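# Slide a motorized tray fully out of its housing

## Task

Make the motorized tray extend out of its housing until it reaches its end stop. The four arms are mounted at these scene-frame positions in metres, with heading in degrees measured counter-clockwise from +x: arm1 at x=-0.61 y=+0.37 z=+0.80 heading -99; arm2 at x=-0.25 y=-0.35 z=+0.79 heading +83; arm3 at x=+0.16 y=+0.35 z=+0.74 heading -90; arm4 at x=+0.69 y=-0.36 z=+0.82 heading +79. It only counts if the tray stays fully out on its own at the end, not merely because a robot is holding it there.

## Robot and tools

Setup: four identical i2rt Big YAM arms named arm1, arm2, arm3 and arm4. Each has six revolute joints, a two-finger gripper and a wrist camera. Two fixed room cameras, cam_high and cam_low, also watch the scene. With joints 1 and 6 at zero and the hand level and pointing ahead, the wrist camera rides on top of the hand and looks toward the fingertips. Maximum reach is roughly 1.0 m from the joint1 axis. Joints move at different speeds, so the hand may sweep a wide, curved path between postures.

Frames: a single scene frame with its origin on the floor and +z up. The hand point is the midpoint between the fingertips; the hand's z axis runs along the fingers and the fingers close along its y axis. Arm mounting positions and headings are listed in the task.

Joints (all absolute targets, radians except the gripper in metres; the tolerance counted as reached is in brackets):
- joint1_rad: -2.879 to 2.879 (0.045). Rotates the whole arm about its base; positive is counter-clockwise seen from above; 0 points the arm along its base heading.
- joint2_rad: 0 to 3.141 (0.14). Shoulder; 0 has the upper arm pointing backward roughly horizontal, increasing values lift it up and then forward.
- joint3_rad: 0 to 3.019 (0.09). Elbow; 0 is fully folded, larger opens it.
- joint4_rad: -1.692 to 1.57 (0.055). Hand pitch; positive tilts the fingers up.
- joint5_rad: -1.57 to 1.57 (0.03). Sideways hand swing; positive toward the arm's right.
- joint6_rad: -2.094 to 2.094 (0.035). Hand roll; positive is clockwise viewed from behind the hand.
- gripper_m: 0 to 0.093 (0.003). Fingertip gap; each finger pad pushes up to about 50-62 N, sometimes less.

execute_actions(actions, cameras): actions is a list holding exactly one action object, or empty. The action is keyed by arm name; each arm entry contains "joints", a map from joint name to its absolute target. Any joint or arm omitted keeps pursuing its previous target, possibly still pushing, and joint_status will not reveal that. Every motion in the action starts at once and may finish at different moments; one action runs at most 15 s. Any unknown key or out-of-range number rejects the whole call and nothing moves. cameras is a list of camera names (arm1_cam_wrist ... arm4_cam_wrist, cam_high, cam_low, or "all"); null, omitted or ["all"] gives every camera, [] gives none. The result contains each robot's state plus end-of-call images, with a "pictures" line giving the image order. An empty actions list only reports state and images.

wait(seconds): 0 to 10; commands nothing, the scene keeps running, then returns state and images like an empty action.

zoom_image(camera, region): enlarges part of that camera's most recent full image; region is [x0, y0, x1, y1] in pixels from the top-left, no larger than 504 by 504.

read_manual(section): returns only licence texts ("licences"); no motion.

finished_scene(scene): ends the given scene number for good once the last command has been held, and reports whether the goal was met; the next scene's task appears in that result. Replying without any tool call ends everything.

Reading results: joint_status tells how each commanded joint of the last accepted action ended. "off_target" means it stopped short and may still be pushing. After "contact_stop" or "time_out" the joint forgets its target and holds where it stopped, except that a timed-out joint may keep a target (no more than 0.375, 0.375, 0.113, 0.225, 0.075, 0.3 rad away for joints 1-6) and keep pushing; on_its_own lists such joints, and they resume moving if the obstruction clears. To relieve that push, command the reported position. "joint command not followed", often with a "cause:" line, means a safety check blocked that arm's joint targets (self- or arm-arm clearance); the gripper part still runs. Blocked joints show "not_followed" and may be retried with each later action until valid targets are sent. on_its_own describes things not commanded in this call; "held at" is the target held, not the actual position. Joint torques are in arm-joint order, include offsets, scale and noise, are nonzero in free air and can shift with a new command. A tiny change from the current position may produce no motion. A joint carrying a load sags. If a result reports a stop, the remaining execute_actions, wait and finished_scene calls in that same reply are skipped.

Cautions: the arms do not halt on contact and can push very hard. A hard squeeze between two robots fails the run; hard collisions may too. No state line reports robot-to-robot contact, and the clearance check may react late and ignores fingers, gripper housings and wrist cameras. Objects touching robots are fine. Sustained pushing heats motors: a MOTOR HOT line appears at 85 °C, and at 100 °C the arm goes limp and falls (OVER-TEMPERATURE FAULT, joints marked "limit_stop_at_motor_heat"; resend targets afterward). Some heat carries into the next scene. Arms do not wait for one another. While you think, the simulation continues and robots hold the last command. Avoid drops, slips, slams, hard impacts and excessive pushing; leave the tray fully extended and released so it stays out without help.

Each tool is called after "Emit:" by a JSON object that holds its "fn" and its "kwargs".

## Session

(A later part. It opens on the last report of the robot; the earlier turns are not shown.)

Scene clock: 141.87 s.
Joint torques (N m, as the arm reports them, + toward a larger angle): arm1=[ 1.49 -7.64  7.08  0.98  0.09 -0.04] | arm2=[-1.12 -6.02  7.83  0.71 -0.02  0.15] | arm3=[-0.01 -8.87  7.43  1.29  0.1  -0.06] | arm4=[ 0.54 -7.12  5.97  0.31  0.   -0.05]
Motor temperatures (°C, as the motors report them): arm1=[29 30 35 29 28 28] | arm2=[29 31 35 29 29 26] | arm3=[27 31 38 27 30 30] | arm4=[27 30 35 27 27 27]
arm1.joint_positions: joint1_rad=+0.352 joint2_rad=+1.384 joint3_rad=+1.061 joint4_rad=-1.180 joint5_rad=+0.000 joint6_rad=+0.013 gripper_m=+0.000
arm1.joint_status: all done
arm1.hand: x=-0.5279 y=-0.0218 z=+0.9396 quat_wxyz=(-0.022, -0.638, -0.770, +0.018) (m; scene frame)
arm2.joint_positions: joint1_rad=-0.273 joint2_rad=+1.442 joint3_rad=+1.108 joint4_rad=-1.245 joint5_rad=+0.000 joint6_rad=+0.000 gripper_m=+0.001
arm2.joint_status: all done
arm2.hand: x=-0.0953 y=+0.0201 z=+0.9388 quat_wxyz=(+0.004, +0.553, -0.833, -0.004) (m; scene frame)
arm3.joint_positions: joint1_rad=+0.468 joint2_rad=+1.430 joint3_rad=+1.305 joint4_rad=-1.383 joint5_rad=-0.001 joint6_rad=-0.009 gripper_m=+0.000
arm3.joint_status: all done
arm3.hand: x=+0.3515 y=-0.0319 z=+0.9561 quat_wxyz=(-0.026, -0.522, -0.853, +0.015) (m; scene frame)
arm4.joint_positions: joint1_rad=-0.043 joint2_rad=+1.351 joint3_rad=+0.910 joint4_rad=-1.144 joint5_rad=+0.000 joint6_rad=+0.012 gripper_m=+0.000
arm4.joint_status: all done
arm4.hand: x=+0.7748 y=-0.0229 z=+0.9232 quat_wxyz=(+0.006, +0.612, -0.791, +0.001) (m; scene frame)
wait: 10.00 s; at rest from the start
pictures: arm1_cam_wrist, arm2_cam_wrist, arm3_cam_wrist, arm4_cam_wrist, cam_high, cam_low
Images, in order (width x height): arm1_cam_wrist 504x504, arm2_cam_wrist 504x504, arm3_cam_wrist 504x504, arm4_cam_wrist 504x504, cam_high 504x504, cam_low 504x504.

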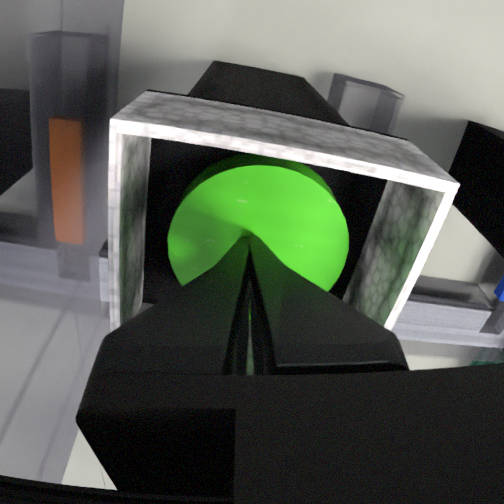

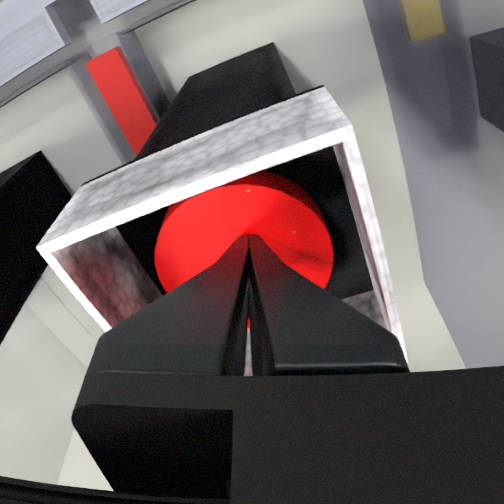

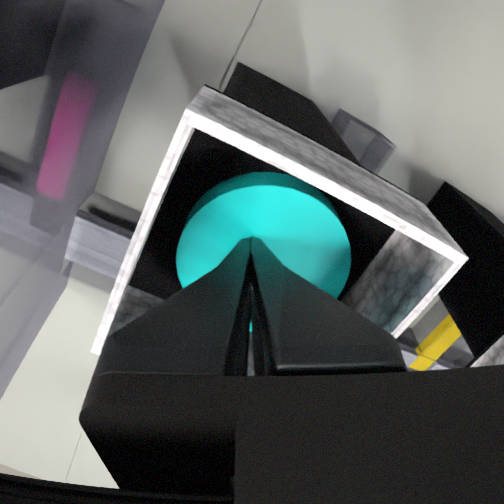

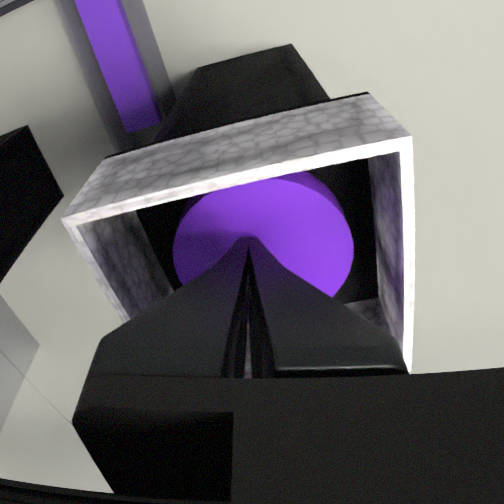

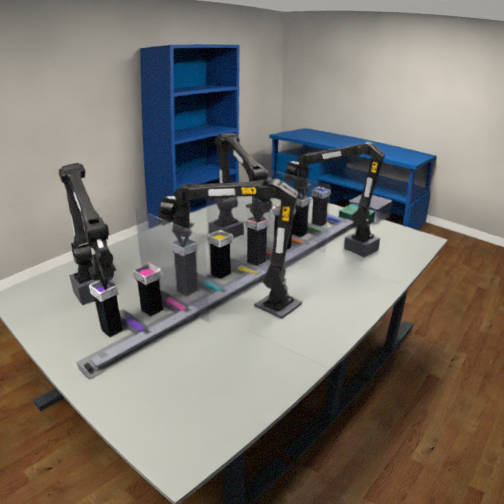

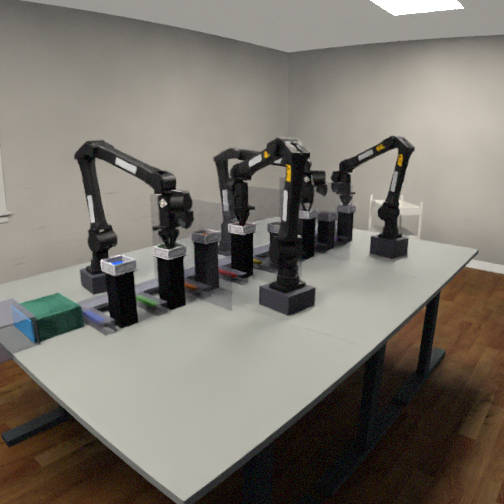

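Emit:
{"fn": "wait", "kwargs": {"seconds": 5}}

Emit:
{"fn": "execute_actions", "kwargs": {"actions": [{"arm1":{"joints":{"joint2_rad":1.22}},"arm2":{"joints":{"joint2_rad":1.17}},"arm3":{"joints":{"joint2_rad":1.15}},"arm4":{"joints":{"joint2_rad":1.17}}}], "cameras": []}}

Emit:
{"fn": "execute_actions", "kwargs": {"actions": [{"arm1":{"joints":{"joint1_rad":-0.2,"joint2_rad":1.3,"joint3_rad":1.16,"joint4_rad":-1.23}},"arm2":{"joints":{"joint1_rad":0.31,"joint3_rad":1.0,"joint4_rad":-1.21}},"arm3":{"joints":{"joint1_rad":-0.075,"joint3_rad":1.115,"joint4_rad":-1.33}},"arm4":{"joints":{"joint1_rad":0.585,"joint2_rad":1.2,"joint3_rad":0.89,"joint4_rad":-1.075}}}], "cameras": []}}

Emit:
{"fn": "execute_actions", "kwargs": {"actions": [{"arm1":{"joints":{"joint2_rad":1.55}},"arm2":{"joints":{"joint2_rad":1.41}},"arm3":{"joints":{"joint2_rad":1.41}},"arm4":{"joints":{"joint2_rad":1.46}}}], "cameras": []}}

Emit:
{"fn": "wait", "kwargs": {"seconds": 10}}

Emit:
{"fn": "wait", "kwargs": {"seconds": 10}}

Scene clock: 166.60 s.
Joint torques (N m, as the arm reports them, + toward a larger angle): arm1=[ 2.04 -7.23  6.88  1.09  0.01 -0.05] | arm2=[-1.08 -6.03  7.82  0.74 -0.01  0.15] | arm3=[ 0.34 -8.79  7.39  1.25  0.09 -0.08] | arm4=[ 0.48 -7.32  5.94  0.29 -0.01 -0.06]
Motor temperatures (°C, as the motors report them): arm1=[29 30 35 29 28 28] | arm2=[29 31 36 29 29 26] | arm3=[27 32 39 27 30 30] | arm4=[27 30 35 27 27 27]
arm1.joint_positions: joint1_rad=+0.352 joint2_rad=+1.384 joint3_rad=+1.061 joint4_rad=-1.180 joint5_rad=+0.000 joint6_rad=+0.013 gripper_m=+0.000
arm1.joint_status: all done
arm1.hand: x=-0.5279 y=-0.0218 z=+0.9396 quat_wxyz=(-0.022, -0.638, -0.770, +0.018) (m; scene frame)
arm2.joint_positions: joint1_rad=-0.273 joint2_rad=+1.442 joint3_rad=+1.108 joint4_rad=-1.245 joint5_rad=+0.000 joint6_rad=+0.000 gripper_m=+0.001
arm2.joint_status: all done
arm2.hand: x=-0.0953 y=+0.0201 z=+0.9388 quat_wxyz=(+0.004, +0.553, -0.833, -0.004) (m; scene frame)
arm3.joint_positions: joint1_rad=+0.468 joint2_rad=+1.430 joint3_rad=+1.305 joint4_rad=-1.383 joint5_rad=-0.001 joint6_rad=-0.009 gripper_m=+0.000
arm3.joint_status: all done
arm3.hand: x=+0.3515 y=-0.0319 z=+0.9561 quat_wxyz=(-0.026, -0.522, -0.853, +0.015) (m; scene frame)
arm4.joint_positions: joint1_rad=-0.043 joint2_rad=+1.351 joint3_rad=+0.910 joint4_rad=-1.144 joint5_rad=+0.000 joint6_rad=+0.012 gripper_m=+0.000
arm4.joint_status: all done
arm4.hand: x=+0.7748 y=-0.0229 z=+0.9232 quat_wxyz=(+0.006, +0.612, -0.791, +0.001) (m; scene frame)
wait: 5.00 s; at rest from the start
pictures: arm1_cam_wrist, arm2_cam_wrist, arm3_cam_wrist, arm4_cam_wrist, cam_high, cam_low
Images, in order (width x height): arm1_cam_wrist 504x504, arm2_cam_wrist 504x504, arm3_cam_wrist 504x504, arm4_cam_wrist 504x504, cam_high 504x504, cam_low 504x504.

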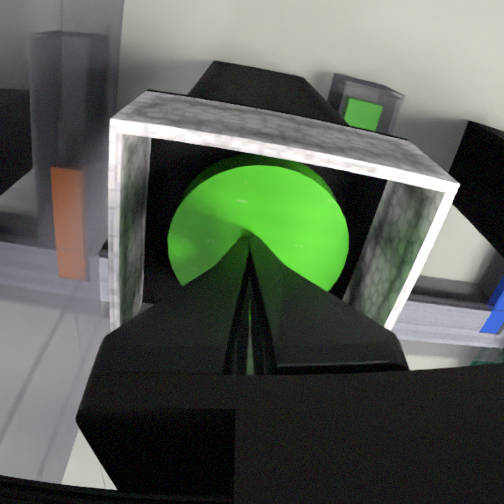

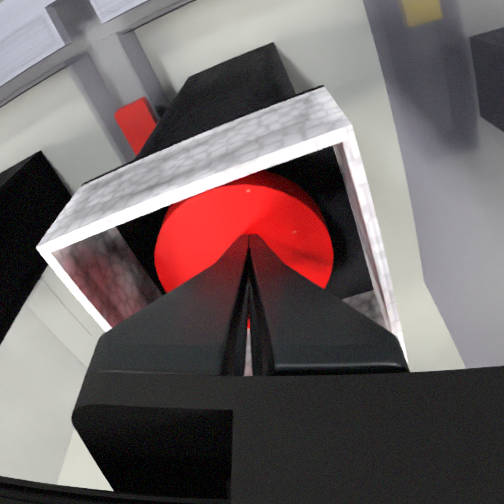

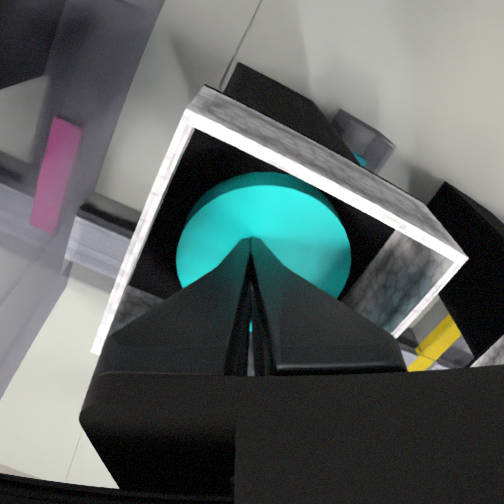

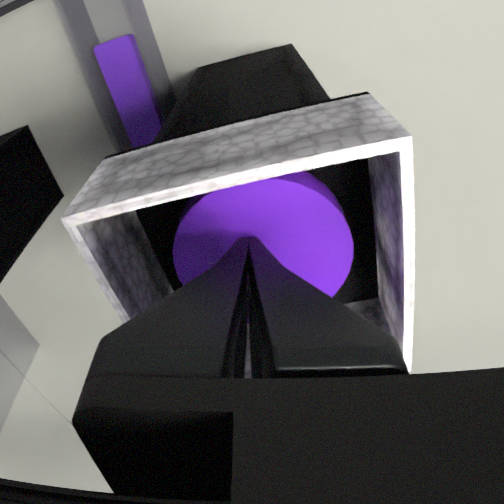

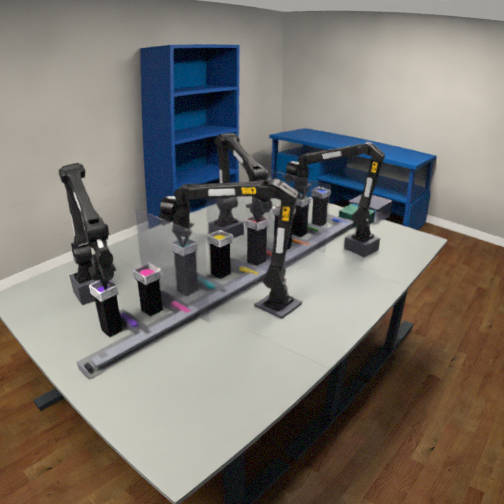

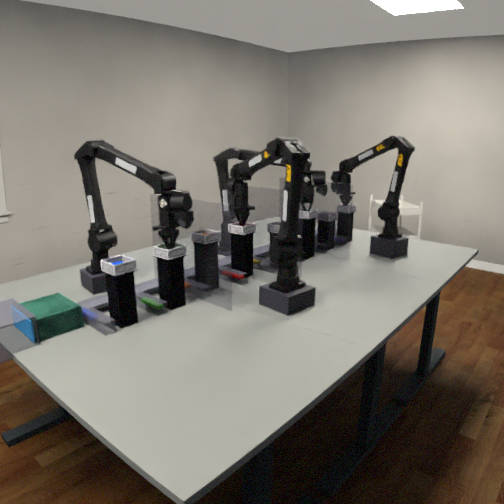

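Scene clock: 167.93 s.
Joint torques (N m, as the arm reports them, + toward a larger angle): arm1=[ 1.06 -9.27  8.87  0.97  0.03 -0.06] | arm2=[-1.12 -6.01  8.76  1.06 -0.01  0.14] | arm3=[ 0.26 -8.74  9.16  1.51  0.08 -0.08] | arm4=[ 0.38 -7.05  7.65  0.7  -0.01 -0.05]
Motor temperatures (°C, as the motors report them): arm1=[29 30 35 29 28 28] | arm2=[29 31 36 29 29 26] | arm3=[27 32 39 27 30 30] | arm4=[27 30 35 27 27 27]
arm1.joint_positions: joint1_rad=+0.352 joint2_rad=+1.210 joint3_rad=+1.046 joint4_rad=-1.177 joint5_rad=+0.000 joint6_rad=+0.013 gripper_m=+0.000
arm1.joint_status: all done
arm1.hand: x=-0.5302 y=-0.0102 z=+0.9982 quat_wxyz=(-0.085, -0.634, -0.765, +0.069) (m; scene frame)
arm2.joint_positions: joint1_rad=-0.273 joint2_rad=+1.160 joint3_rad=+1.108 joint4_rad=-1.242 joint5_rad=+0.000 joint6_rad=+0.000 gripper_m=+0.001
arm2.joint_status: all done
arm2.hand: x=-0.1013 y=+0.0025 z=+1.0433 quat_wxyz=(-0.114, +0.546, -0.826, -0.083) (m; scene frame)
arm3.joint_positions: joint1_rad=+0.468 joint2_rad=+1.145 joint3_rad=+1.287 joint4_rad=-1.377 joint5_rad=-0.001 joint6_rad=-0.009 gripper_m=+0.000
arm3.joint_status: all done
arm3.hand: x=+0.3318 y=+0.0072 z=+1.0592 quat_wxyz=(-0.141, -0.515, -0.841, +0.086) (m; scene frame)
arm4.joint_positions: joint1_rad=-0.043 joint2_rad=+1.157 joint3_rad=+0.896 joint4_rad=-1.144 joint5_rad=+0.000 joint6_rad=+0.012 gripper_m=+0.000
arm4.joint_status: all done
arm4.hand: x=+0.7737 y=-0.0289 z=+0.9808 quat_wxyz=(-0.064, +0.610, -0.788, -0.055) (m; scene frame)
pictures: none
No camera images: the call's "cameras" was empty. Leave "cameras" out to get every camera's image.

Scene clock: 169.17 s.
Joint torques (N m, as the arm reports them, + toward a larger angle): arm1=[  1.52 -12.25  13.56  -0.01   0.02  -0.05] | arm2=[-1.36 -6.56  8.14  1.27 -0.01  0.15] | arm3=[ 0.9  -9.15  9.    1.52  0.09 -0.09] | arm4=[ 1.81 -8.13  7.93  1.49 -0.02 -0.04]
Motor temperatures (°C, as the motors report them): arm1=[29 30 36 29 28 28] | arm2=[29 31 36 29 29 26] | arm3=[27 32 39 27 30 30] | arm4=[27 30 36 27 27 27]
arm1.joint_positions: joint1_rad=-0.200 joint2_rad=+1.311 joint3_rad=+1.103 joint4_rad=-1.216 joint5_rad=+0.001 joint6_rad=+0.012 gripper_m=+0.000
arm1.joint_status: all done
arm1.hand: x=-0.7448 y=-0.0079 z=+0.9835 quat_wxyz=(-0.037, -0.822, -0.566, +0.058) (m; scene frame)
arm2.joint_positions: joint1_rad=+0.312 joint2_rad=+1.166 joint3_rad=+1.003 joint4_rad=-1.217 joint5_rad=+0.000 joint6_rad=+0.000 gripper_m=+0.001
arm2.joint_status: all done
arm2.hand: x=-0.3162 y=+0.0043 z=+0.9986 quat_wxyz=(-0.062, +0.765, -0.636, -0.080) (m; scene frame)
arm3.joint_positions: joint1_rad=-0.074 joint2_rad=+1.150 joint3_rad=+1.112 joint4_rad=-1.345 joint5_rad=-0.001 joint6_rad=-0.009 gripper_m=+0.000
arm3.joint_status: all done
arm3.hand: x=+0.1313 y=-0.0023 z=+0.9819 quat_wxyz=(-0.063, -0.728, -0.679, +0.068) (m; scene frame)
arm4.joint_positions: joint1_rad=+0.578 joint2_rad=+1.193 joint3_rad=+0.896 joint4_rad=-1.085 joint5_rad=+0.000 joint6_rad=+0.012 gripper_m=+0.000
arm4.joint_status: all done
arm4.hand: x=+0.5598 y=-0.0287 z=+0.9726 quat_wxyz=(-0.053, +0.820, -0.564, -0.082) (m; scene frame)
pictures: none
No camera images: the call's "cameras" was empty. Leave "cameras" out to get every camera's image.

Scene clock: 170.07 s.
Joint torques (N m, as the arm reports them, + toward a larger angle): arm1=[ 1.51 -8.5   8.15  0.53  0.06 -0.01] | arm2=[-1.55 -4.24  6.11  0.82 -0.02  0.15] | arm3=[ 0.4  -8.53  6.75  1.05  0.09 -0.06] | arm4=[ 1.75 -7.14  5.9   0.87 -0.03 -0.05]
Motor temperatures (°C, as the motors report them): arm1=[29 30 36 29 28 28] | arm2=[29 31 36 29 29 26] | arm3=[27 32 39 27 30 30] | arm4=[27 30 36 27 27 27]
arm1.joint_positions: joint1_rad=-0.200 joint2_rad=+1.495 joint3_rad=+1.165 joint4_rad=-1.229 joint5_rad=+0.001 joint6_rad=+0.012 gripper_m=+0.000
arm1.joint_status: all done
arm1.hand: x=-0.7537 y=-0.0309 z=+0.9349 quat_wxyz=(+0.003, -0.824, -0.567, +0.003) (m; scene frame)
arm2.joint_positions: joint1_rad=+0.312 joint2_rad=+1.357 joint3_rad=+1.023 joint4_rad=-1.215 joint5_rad=+0.001 joint6_rad=+0.000 gripper_m=+0.001
arm2.joint_status: all done
arm2.hand: x=-0.3194 y=+0.0200 z=+0.9410 quat_wxyz=(-0.008, +0.769, -0.639, -0.015) (m; scene frame)
arm3.joint_positions: joint1_rad=-0.074 joint2_rad=+1.361 joint3_rad=+1.136 joint4_rad=-1.341 joint5_rad=-0.001 joint6_rad=-0.009 gripper_m=+0.000
arm3.joint_status: all done
arm3.hand: x=+0.1292 y=-0.0283 z=+0.9180 quat_wxyz=(-0.001, -0.731, -0.682, +0.000) (m; scene frame)
arm4.joint_positions: joint1_rad=+0.578 joint2_rad=+1.411 joint3_rad=+0.912 joint4_rad=-1.081 joint5_rad=+0.000 joint6_rad=+0.012 gripper_m=+0.000
arm4.joint_status: all done
arm4.hand: x=+0.5577 y=-0.0240 z=+0.9047 quat_wxyz=(+0.002, +0.824, -0.566, +0.001) (m; scene frame)
pictures: none
No camera images: the call's "cameras" was empty. Leave "cameras" out to get every camera's image.

Scene clock: 180.07 s.
Joint torques (N m, as the arm reports them, + toward a larger angle): arm1=[ 1.09 -9.28  8.21  0.31  0.03 -0.01] | arm2=[-1.62 -4.23  6.13  0.84 -0.02  0.14] | arm3=[ 0.32 -8.45  6.69  1.07  0.09 -0.05] | arm4=[ 1.79 -7.23  5.98  0.86 -0.04 -0.05]
Motor temperatures (°C, as the motors report them): arm1=[29 31 36 29 28 28] | arm2=[29 31 35 29 29 26] | arm3=[27 32 39 27 30 30] | arm4=[27 30 36 27 27 27]
arm1.joint_positions: joint1_rad=-0.200 joint2_rad=+1.495 joint3_rad=+1.165 joint4_rad=-1.229 joint5_rad=+0.001 joint6_rad=+0.012 gripper_m=+0.000
arm1.joint_status: all done
arm1.hand: x=-0.7537 y=-0.0309 z=+0.9349 quat_wxyz=(+0.003, -0.824, -0.567, +0.003) (m; scene frame)
arm2.joint_positions: joint1_rad=+0.312 joint2_rad=+1.357 joint3_rad=+1.023 joint4_rad=-1.215 joint5_rad=+0.001 joint6_rad=+0.000 gripper_m=+0.001
arm2.joint_status: all done
arm2.hand: x=-0.3194 y=+0.0200 z=+0.9410 quat_wxyz=(-0.008, +0.769, -0.639, -0.015) (m; scene frame)
arm3.joint_positions: joint1_rad=-0.074 joint2_rad=+1.361 joint3_rad=+1.136 joint4_rad=-1.341 joint5_rad=-0.001 joint6_rad=-0.009 gripper_m=+0.000
arm3.joint_status: all done
arm3.hand: x=+0.1292 y=-0.0283 z=+0.9180 quat_wxyz=(-0.001, -0.731, -0.682, +0.000) (m; scene frame)
arm4.joint_positions: joint1_rad=+0.578 joint2_rad=+1.411 joint3_rad=+0.912 joint4_rad=-1.081 joint5_rad=+0.000 joint6_rad=+0.012 gripper_m=+0.000
arm4.joint_status: all done
arm4.hand: x=+0.5577 y=-0.0240 z=+0.9047 quat_wxyz=(+0.002, +0.824, -0.566, +0.001) (m; scene frame)
wait: 10.00 s; at rest by 0.27 s
pictures: arm1_cam_wrist, arm2_cam_wrist, arm3_cam_wrist, arm4_cam_wrist, cam_high, cam_low
Images, in order (width x height): arm1_cam_wrist 504x504, arm2_cam_wrist 504x504, arm3_cam_wrist 504x504, arm4_cam_wrist 504x504, cam_high 504x504, cam_low 504x504.

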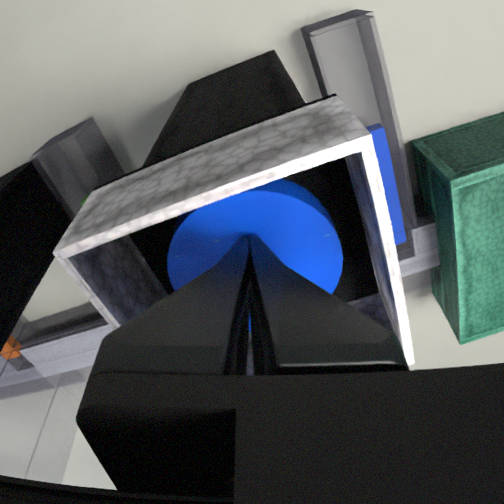

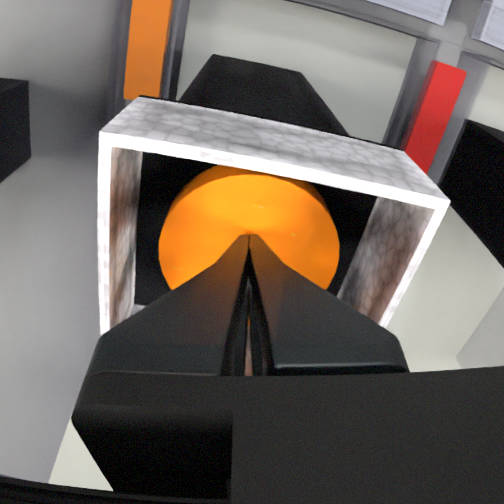

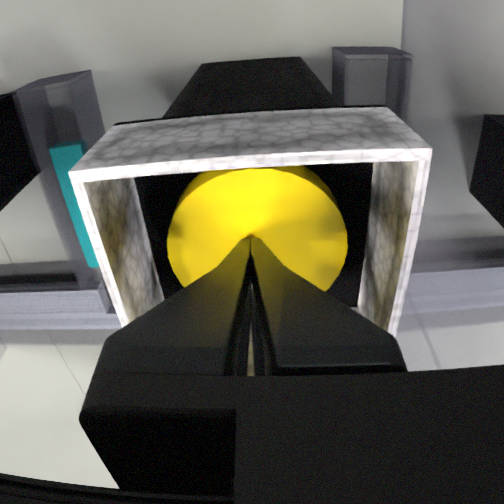

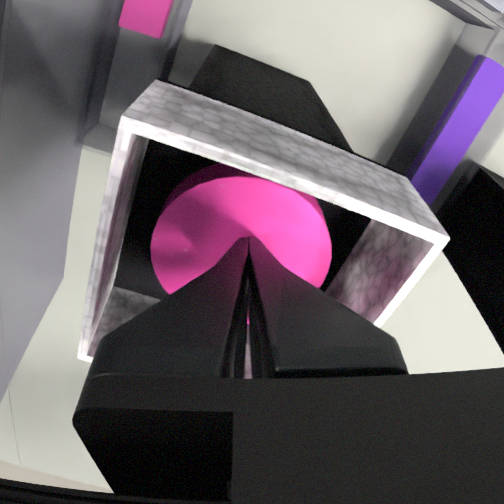

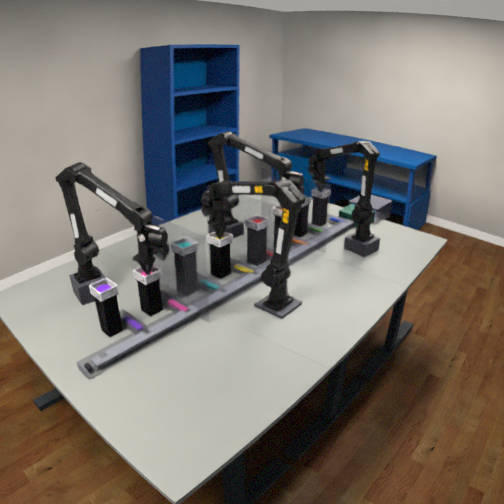

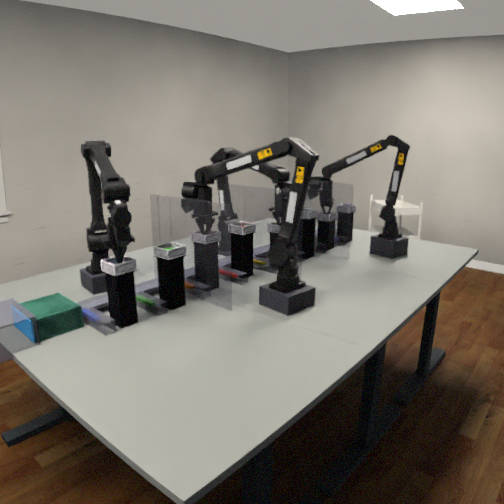

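Scene clock: 190.07 s.
Joint torques (N m, as the arm reports them, + toward a larger angle): arm1=[ 2.25 -8.25  8.18  0.26  0.1  -0.04] | arm2=[-1.63 -4.3   6.14  0.81 -0.03  0.15] | arm3=[ 1.1  -8.01  6.7   1.02  0.09 -0.04] | arm4=[ 1.96 -7.07  5.94  0.86 -0.02 -0.05]
Motor temperatures (°C, as the motors report them): arm1=[29 31 36 29 28 28] | arm2=[29 31 35 29 29 26] | arm3=[27 32 38 27 30 30] | arm4=[27 30 36 27 27 27]
arm1.joint_positions: joint1_rad=-0.200 joint2_rad=+1.495 joint3_rad=+1.165 joint4_rad=-1.229 joint5_rad=+0.001 joint6_rad=+0.012 gripper_m=+0.000
arm1.joint_status: all done
arm1.hand: x=-0.7537 y=-0.0309 z=+0.9349 quat_wxyz=(+0.003, -0.824, -0.567, +0.003) (m; scene frame)
arm2.joint_positions: joint1_rad=+0.312 joint2_rad=+1.357 joint3_rad=+1.023 joint4_rad=-1.215 joint5_rad=+0.001 joint6_rad=+0.000 gripper_m=+0.001
arm2.joint_status: all done
arm2.hand: x=-0.3194 y=+0.0200 z=+0.9410 quat_wxyz=(-0.008, +0.769, -0.639, -0.015) (m; scene frame)
arm3.joint_positions: joint1_rad=-0.074 joint2_rad=+1.361 joint3_rad=+1.136 joint4_rad=-1.341 joint5_rad=-0.001 joint6_rad=-0.009 gripper_m=+0.000
arm3.joint_status: all done
arm3.hand: x=+0.1292 y=-0.0283 z=+0.9180 quat_wxyz=(-0.001, -0.731, -0.682, +0.000) (m; scene frame)
arm4.joint_positions: joint1_rad=+0.578 joint2_rad=+1.411 joint3_rad=+0.912 joint4_rad=-1.081 joint5_rad=+0.000 joint6_rad=+0.012 gripper_m=+0.000
arm4.joint_status: all done
arm4.hand: x=+0.5577 y=-0.0240 z=+0.9047 quat_wxyz=(+0.002, +0.824, -0.566, +0.001) (m; scene frame)
wait: 10.00 s; at rest by 0.27 s
pictures: arm1_cam_wrist, arm2_cam_wrist, arm3_cam_wrist, arm4_cam_wrist, cam_high, cam_low
Images, in order (width x height): arm1_cam_wrist 504x504, arm2_cam_wrist 504x504, arm3_cam_wrist 504x504, arm4_cam_wrist 504x504, cam_high 504x504, cam_low 504x504.

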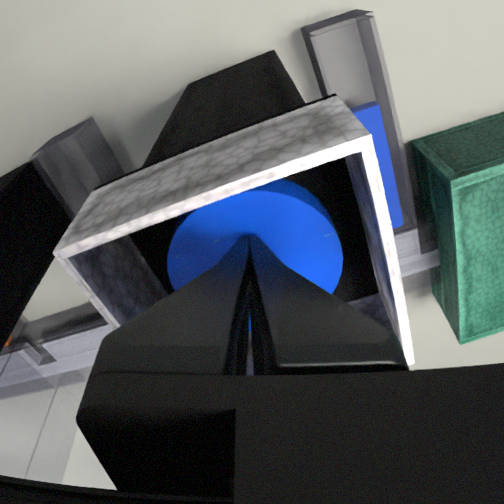

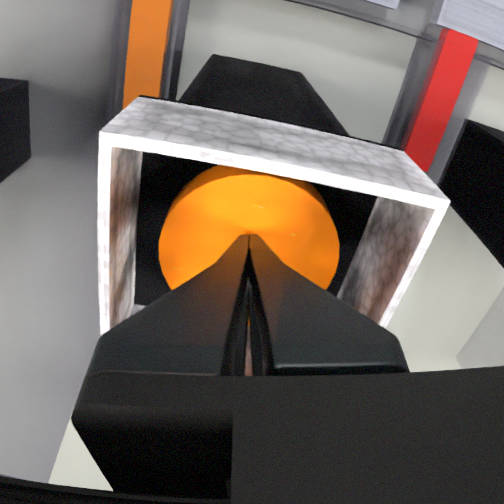

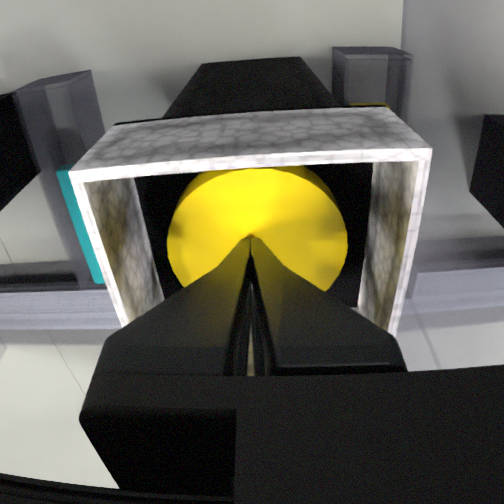

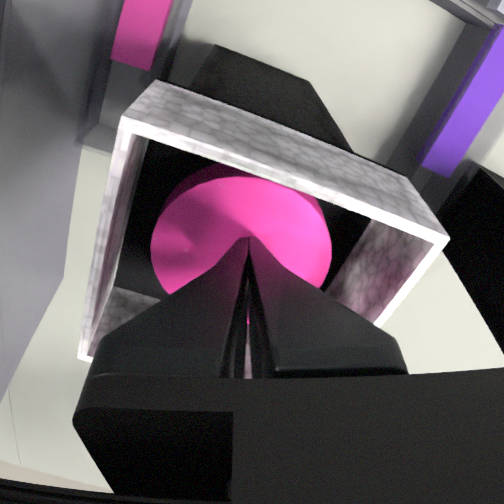

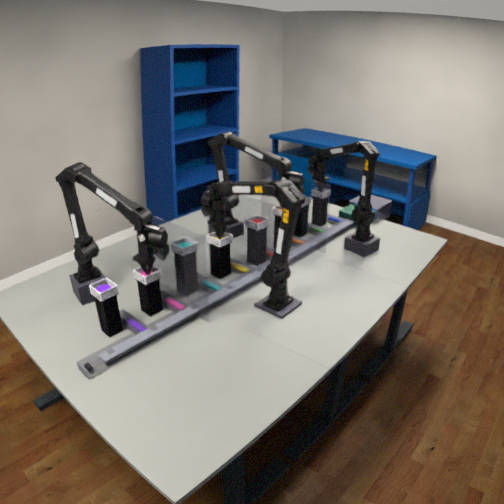

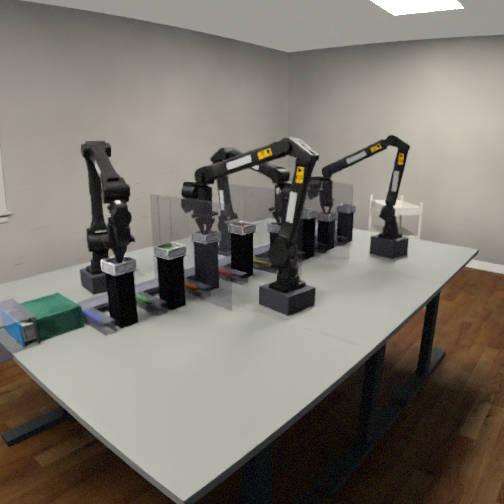

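Running. Release and watch.

Emit:
{"fn": "execute_actions", "kwargs": {"actions": [{"arm1":{"joints":{"joint2_rad":1.4}},"arm2":{"joints":{"joint2_rad":1.26}},"arm3":{"joints":{"joint2_rad":1.26}},"arm4":{"joints":{"joint2_rad":1.31}}}], "cameras": ["cam_high"]}}

Emit:
{"fn": "wait", "kwargs": {"seconds": 10}}

Emit:
{"fn": "wait", "kwargs": {"seconds": 4}}

Scene clock: 195.97 s.
Joint torques (N m, as the arm reports them, + toward a larger angle): arm1=[  1.91 -11.9    8.53   0.81   0.01   0.02] | arm2=[-1.61 -7.66  7.22  0.84 -0.02  0.14] | arm3=[ 0.64 -9.8   8.23  1.06  0.11 -0.08] | arm4=[ 1.97 -9.    7.06  1.1  -0.02 -0.06]
Motor temperatures (°C, as the motors report them): arm1=[29 31 36 29 28 28] | arm2=[29 31 35 29 29 26] | arm3=[27 32 38 27 30 30] | arm4=[27 30 36 27 27 27]
arm1.joint_positions: joint1_rad=-0.200 joint2_rad=+1.396 joint3_rad=+1.165 joint4_rad=-1.229 joint5_rad=+0.001 joint6_rad=+0.012 gripper_m=+0.000
arm1.joint_status: all done
arm1.hand: x=-0.7524 y=-0.0283 z=+0.9748 quat_wxyz=(-0.026, -0.823, -0.566, +0.043) (m; scene frame)
arm2.joint_positions: joint1_rad=+0.312 joint2_rad=+1.259 joint3_rad=+1.011 joint4_rad=-1.212 joint5_rad=+0.001 joint6_rad=+0.000 gripper_m=+0.001
arm2.joint_status: all done
arm2.hand: x=-0.3180 y=+0.0135 z=+0.9705 quat_wxyz=(-0.037, +0.768, -0.638, -0.049) (m; scene frame)
arm3.joint_positions: joint1_rad=-0.074 joint2_rad=+1.246 joint3_rad=+1.120 joint4_rad=-1.337 joint5_rad=-0.001 joint6_rad=-0.009 gripper_m=+0.000
arm3.joint_status: all done
arm3.hand: x=+0.1302 y=-0.0162 z=+0.9525 quat_wxyz=(-0.036, -0.730, -0.681, +0.038) (m; scene frame)
arm4.joint_positions: joint1_rad=+0.578 joint2_rad=+1.299 joint3_rad=+0.903 joint4_rad=-1.080 joint5_rad=+0.000 joint6_rad=+0.012 gripper_m=+0.000
arm4.joint_status: all done
arm4.hand: x=+0.5580 y=-0.0247 z=+0.9396 quat_wxyz=(-0.027, +0.823, -0.565, -0.043) (m; scene frame)
pictures: cam_high
Images, in order (width x height): cam_high 504x504.

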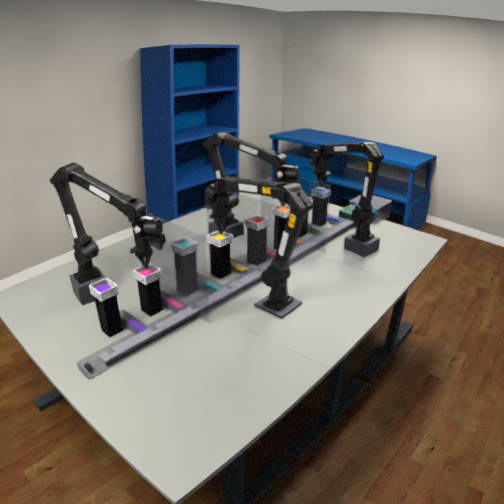

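Scene clock: 205.97 s.
Joint torques (N m, as the arm reports them, + toward a larger angle): arm1=[  1.1  -12.09   8.52   0.85   0.05  -0.02] | arm2=[-1.59 -7.56  7.29  0.86 -0.02  0.15] | arm3=[ 0.48 -9.57  8.2   1.01  0.09 -0.03] | arm4=[ 1.78 -8.95  7.1   1.05 -0.03 -0.05]
Motor temperatures (°C, as the motors report them): arm1=[29 31 37 29 28 28] | arm2=[29 31 35 29 29 26] | arm3=[27 32 40 27 30 30] | arm4=[27 30 37 27 27 27]
arm1.joint_positions: joint1_rad=-0.200 joint2_rad=+1.396 joint3_rad=+1.165 joint4_rad=-1.229 joint5_rad=+0.001 joint6_rad=+0.012 gripper_m=+0.000
arm1.joint_status: all done
arm1.hand: x=-0.7524 y=-0.0283 z=+0.9748 quat_wxyz=(-0.026, -0.823, -0.566, +0.043) (m; scene frame)
arm2.joint_positions: joint1_rad=+0.312 joint2_rad=+1.259 joint3_rad=+1.011 joint4_rad=-1.212 joint5_rad=+0.001 joint6_rad=+0.000 gripper_m=+0.001
arm2.joint_status: all done
arm2.hand: x=-0.3180 y=+0.0135 z=+0.9705 quat_wxyz=(-0.037, +0.768, -0.638, -0.049) (m; scene frame)
arm3.joint_positions: joint1_rad=-0.074 joint2_rad=+1.246 joint3_rad=+1.120 joint4_rad=-1.337 joint5_rad=-0.001 joint6_rad=-0.009 gripper_m=+0.000
arm3.joint_status: all done
arm3.hand: x=+0.1302 y=-0.0162 z=+0.9525 quat_wxyz=(-0.036, -0.730, -0.681, +0.038) (m; scene frame)
arm4.joint_positions: joint1_rad=+0.578 joint2_rad=+1.299 joint3_rad=+0.903 joint4_rad=-1.080 joint5_rad=+0.000 joint6_rad=+0.012 gripper_m=+0.000
arm4.joint_status: all done
arm4.hand: x=+0.5580 y=-0.0247 z=+0.9396 quat_wxyz=(-0.027, +0.823, -0.565, -0.043) (m; scene frame)
wait: 10.00 s; at rest by 0.27 s
pictures: arm1_cam_wrist, arm2_cam_wrist, arm3_cam_wrist, arm4_cam_wrist, cam_high, cam_low
Images, in order (width x height): arm1_cam_wrist 504x504, arm2_cam_wrist 504x504, arm3_cam_wrist 504x504, arm4_cam_wrist 504x504, cam_high 504x504, cam_low 504x504.

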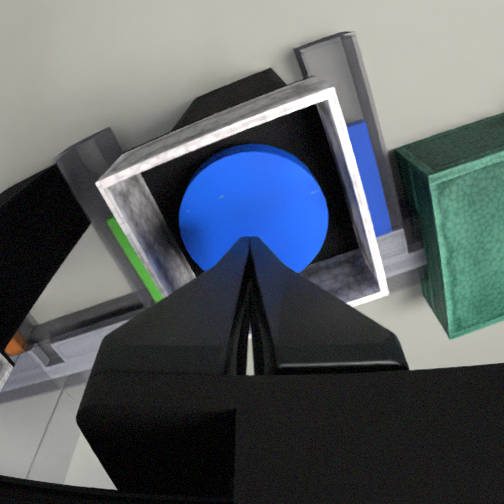

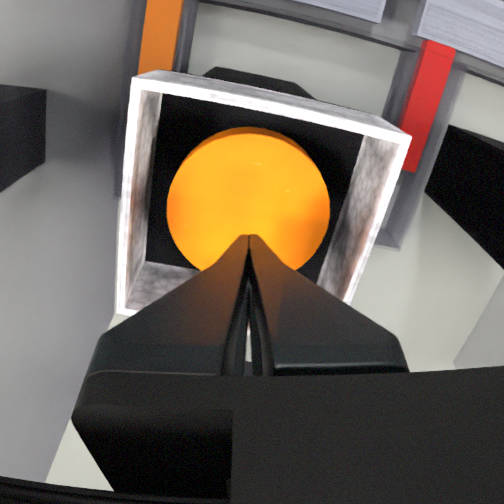

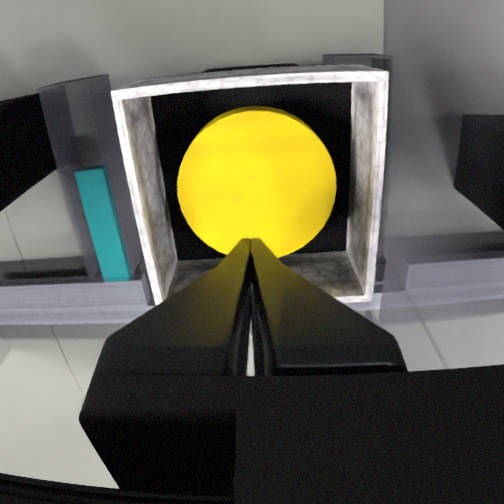

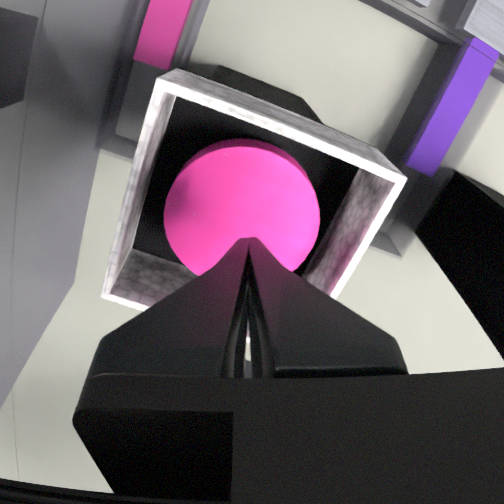

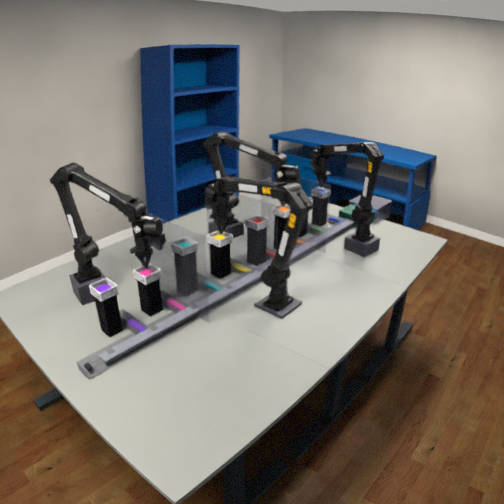

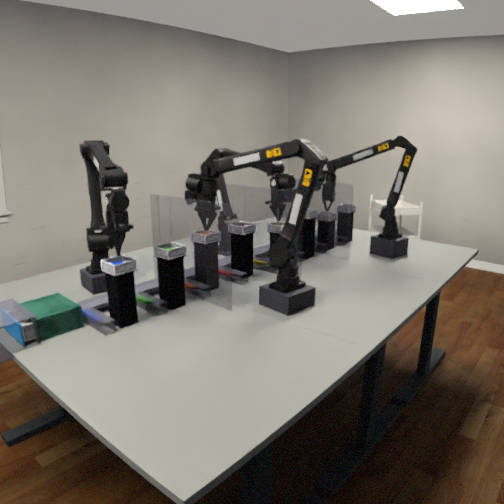

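Scene clock: 209.97 s.
Joint torques (N m, as the arm reports them, + toward a larger angle): arm1=[  1.15 -12.52   8.41   0.53  -0.06   0.  ] | arm2=[-1.61 -7.56  7.27  0.85 -0.03  0.15] | arm3=[ 0.33 -9.54  8.29  1.1   0.11 -0.04] | arm4=[ 1.75 -9.02  7.1   1.08 -0.02 -0.06]
Motor temperatures (°C, as the motors report them): arm1=[29 31 37 29 28 28] | arm2=[29 31 36 29 29 26] | arm3=[27 32 40 27 30 30] | arm4=[27 30 37 27 27 27]
arm1.joint_positions: joint1_rad=-0.200 joint2_rad=+1.396 joint3_rad=+1.165 joint4_rad=-1.229 joint5_rad=+0.001 joint6_rad=+0.012 gripper_m=+0.000
arm1.joint_status: all done
arm1.hand: x=-0.7524 y=-0.0283 z=+0.9748 quat_wxyz=(-0.026, -0.823, -0.566, +0.043) (m; scene frame)
arm2.joint_positions: joint1_rad=+0.312 joint2_rad=+1.259 joint3_rad=+1.011 joint4_rad=-1.212 joint5_rad=+0.001 joint6_rad=+0.000 gripper_m=+0.001
arm2.joint_status: all done
arm2.hand: x=-0.3180 y=+0.0135 z=+0.9705 quat_wxyz=(-0.037, +0.768, -0.638, -0.049) (m; scene frame)
arm3.joint_positions: joint1_rad=-0.074 joint2_rad=+1.246 joint3_rad=+1.120 joint4_rad=-1.337 joint5_rad=-0.001 joint6_rad=-0.009 gripper_m=+0.000
arm3.joint_status: all done
arm3.hand: x=+0.1302 y=-0.0162 z=+0.9525 quat_wxyz=(-0.036, -0.730, -0.681, +0.038) (m; scene frame)
arm4.joint_positions: joint1_rad=+0.578 joint2_rad=+1.299 joint3_rad=+0.903 joint4_rad=-1.080 joint5_rad=+0.000 joint6_rad=+0.012 gripper_m=+0.000
arm4.joint_status: all done
arm4.hand: x=+0.5580 y=-0.0247 z=+0.9396 quat_wxyz=(-0.027, +0.823, -0.565, -0.043) (m; scene frame)
wait: 4.00 s; at rest by 0.27 s
pictures: arm1_cam_wrist, arm2_cam_wrist, arm3_cam_wrist, arm4_cam_wrist, cam_high, cam_low
Images, in order (width x height): arm1_cam_wrist 504x504, arm2_cam_wrist 504x504, arm3_cam_wrist 504x504, arm4_cam_wrist 504x504, cam_high 504x504, cam_low 504x504.

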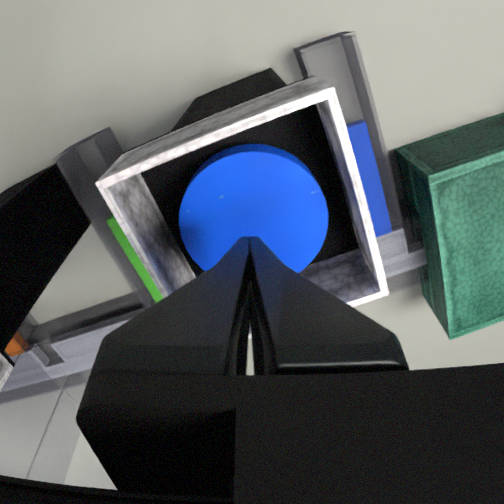

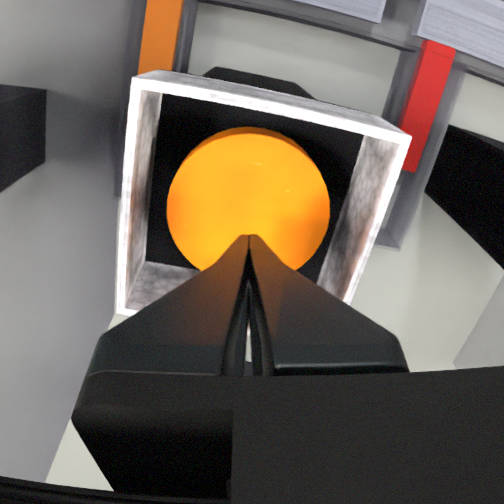

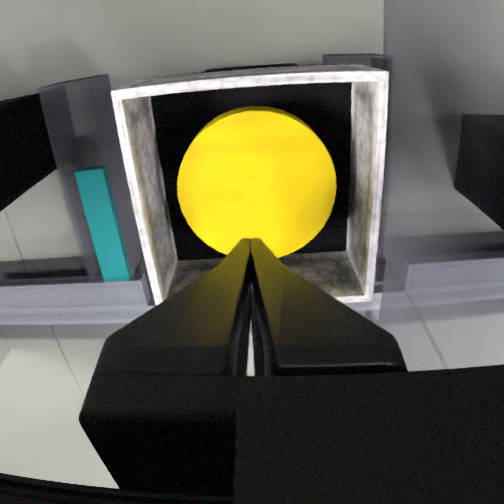

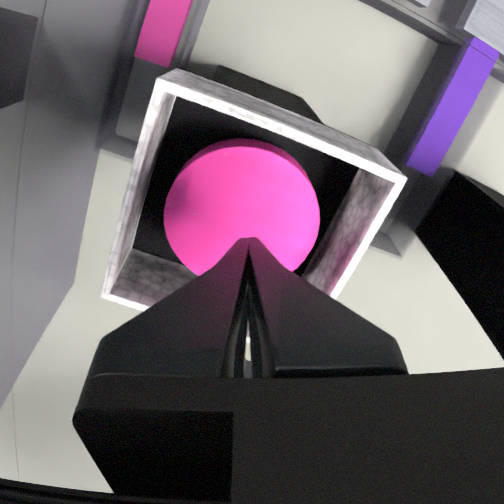

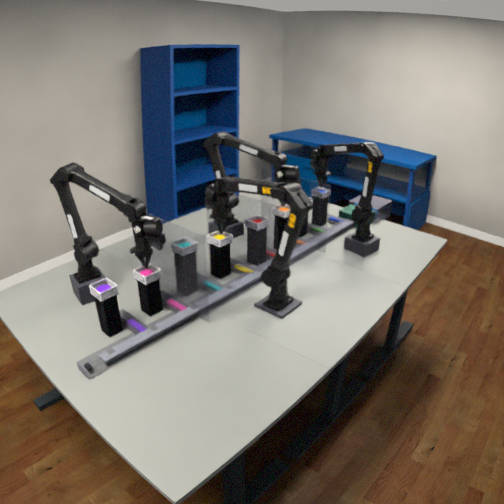

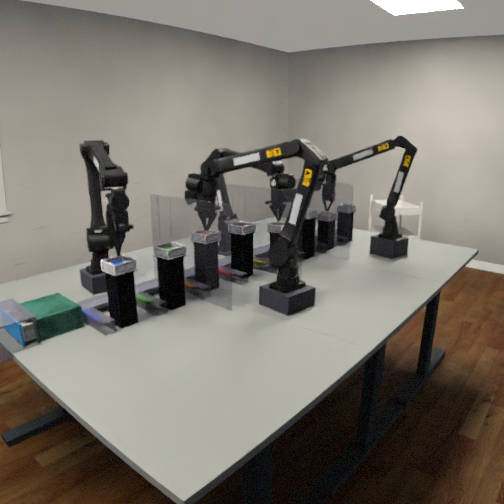

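Emit:
{"fn": "zoom_image", "kwargs": {"camera": "cam_high", "region": [70,310,170,390]}}

Emit:
{"fn": "zoom_image", "kwargs": {"camera": "cam_low", "region": [0,280,120,380]}}

Region (70, 310, 170, 390) of cam_high's 504x504 image, scaled by 5.040, with more detail than that image has; it fills the top 403 rows of this view, and the rest is white.

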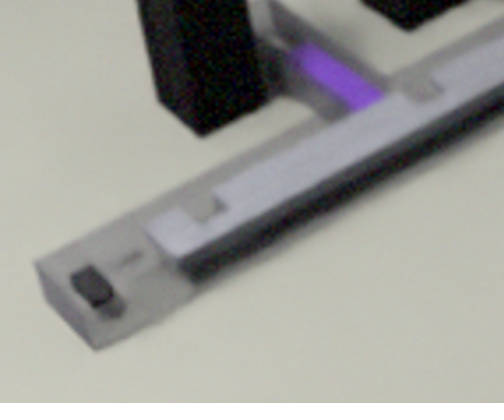

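Region (0, 280, 120, 380) of cam_low's 504x504 image, scaled by 4.200, with more detail than that image has.

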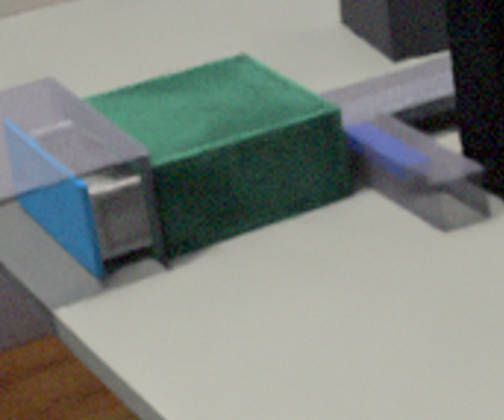

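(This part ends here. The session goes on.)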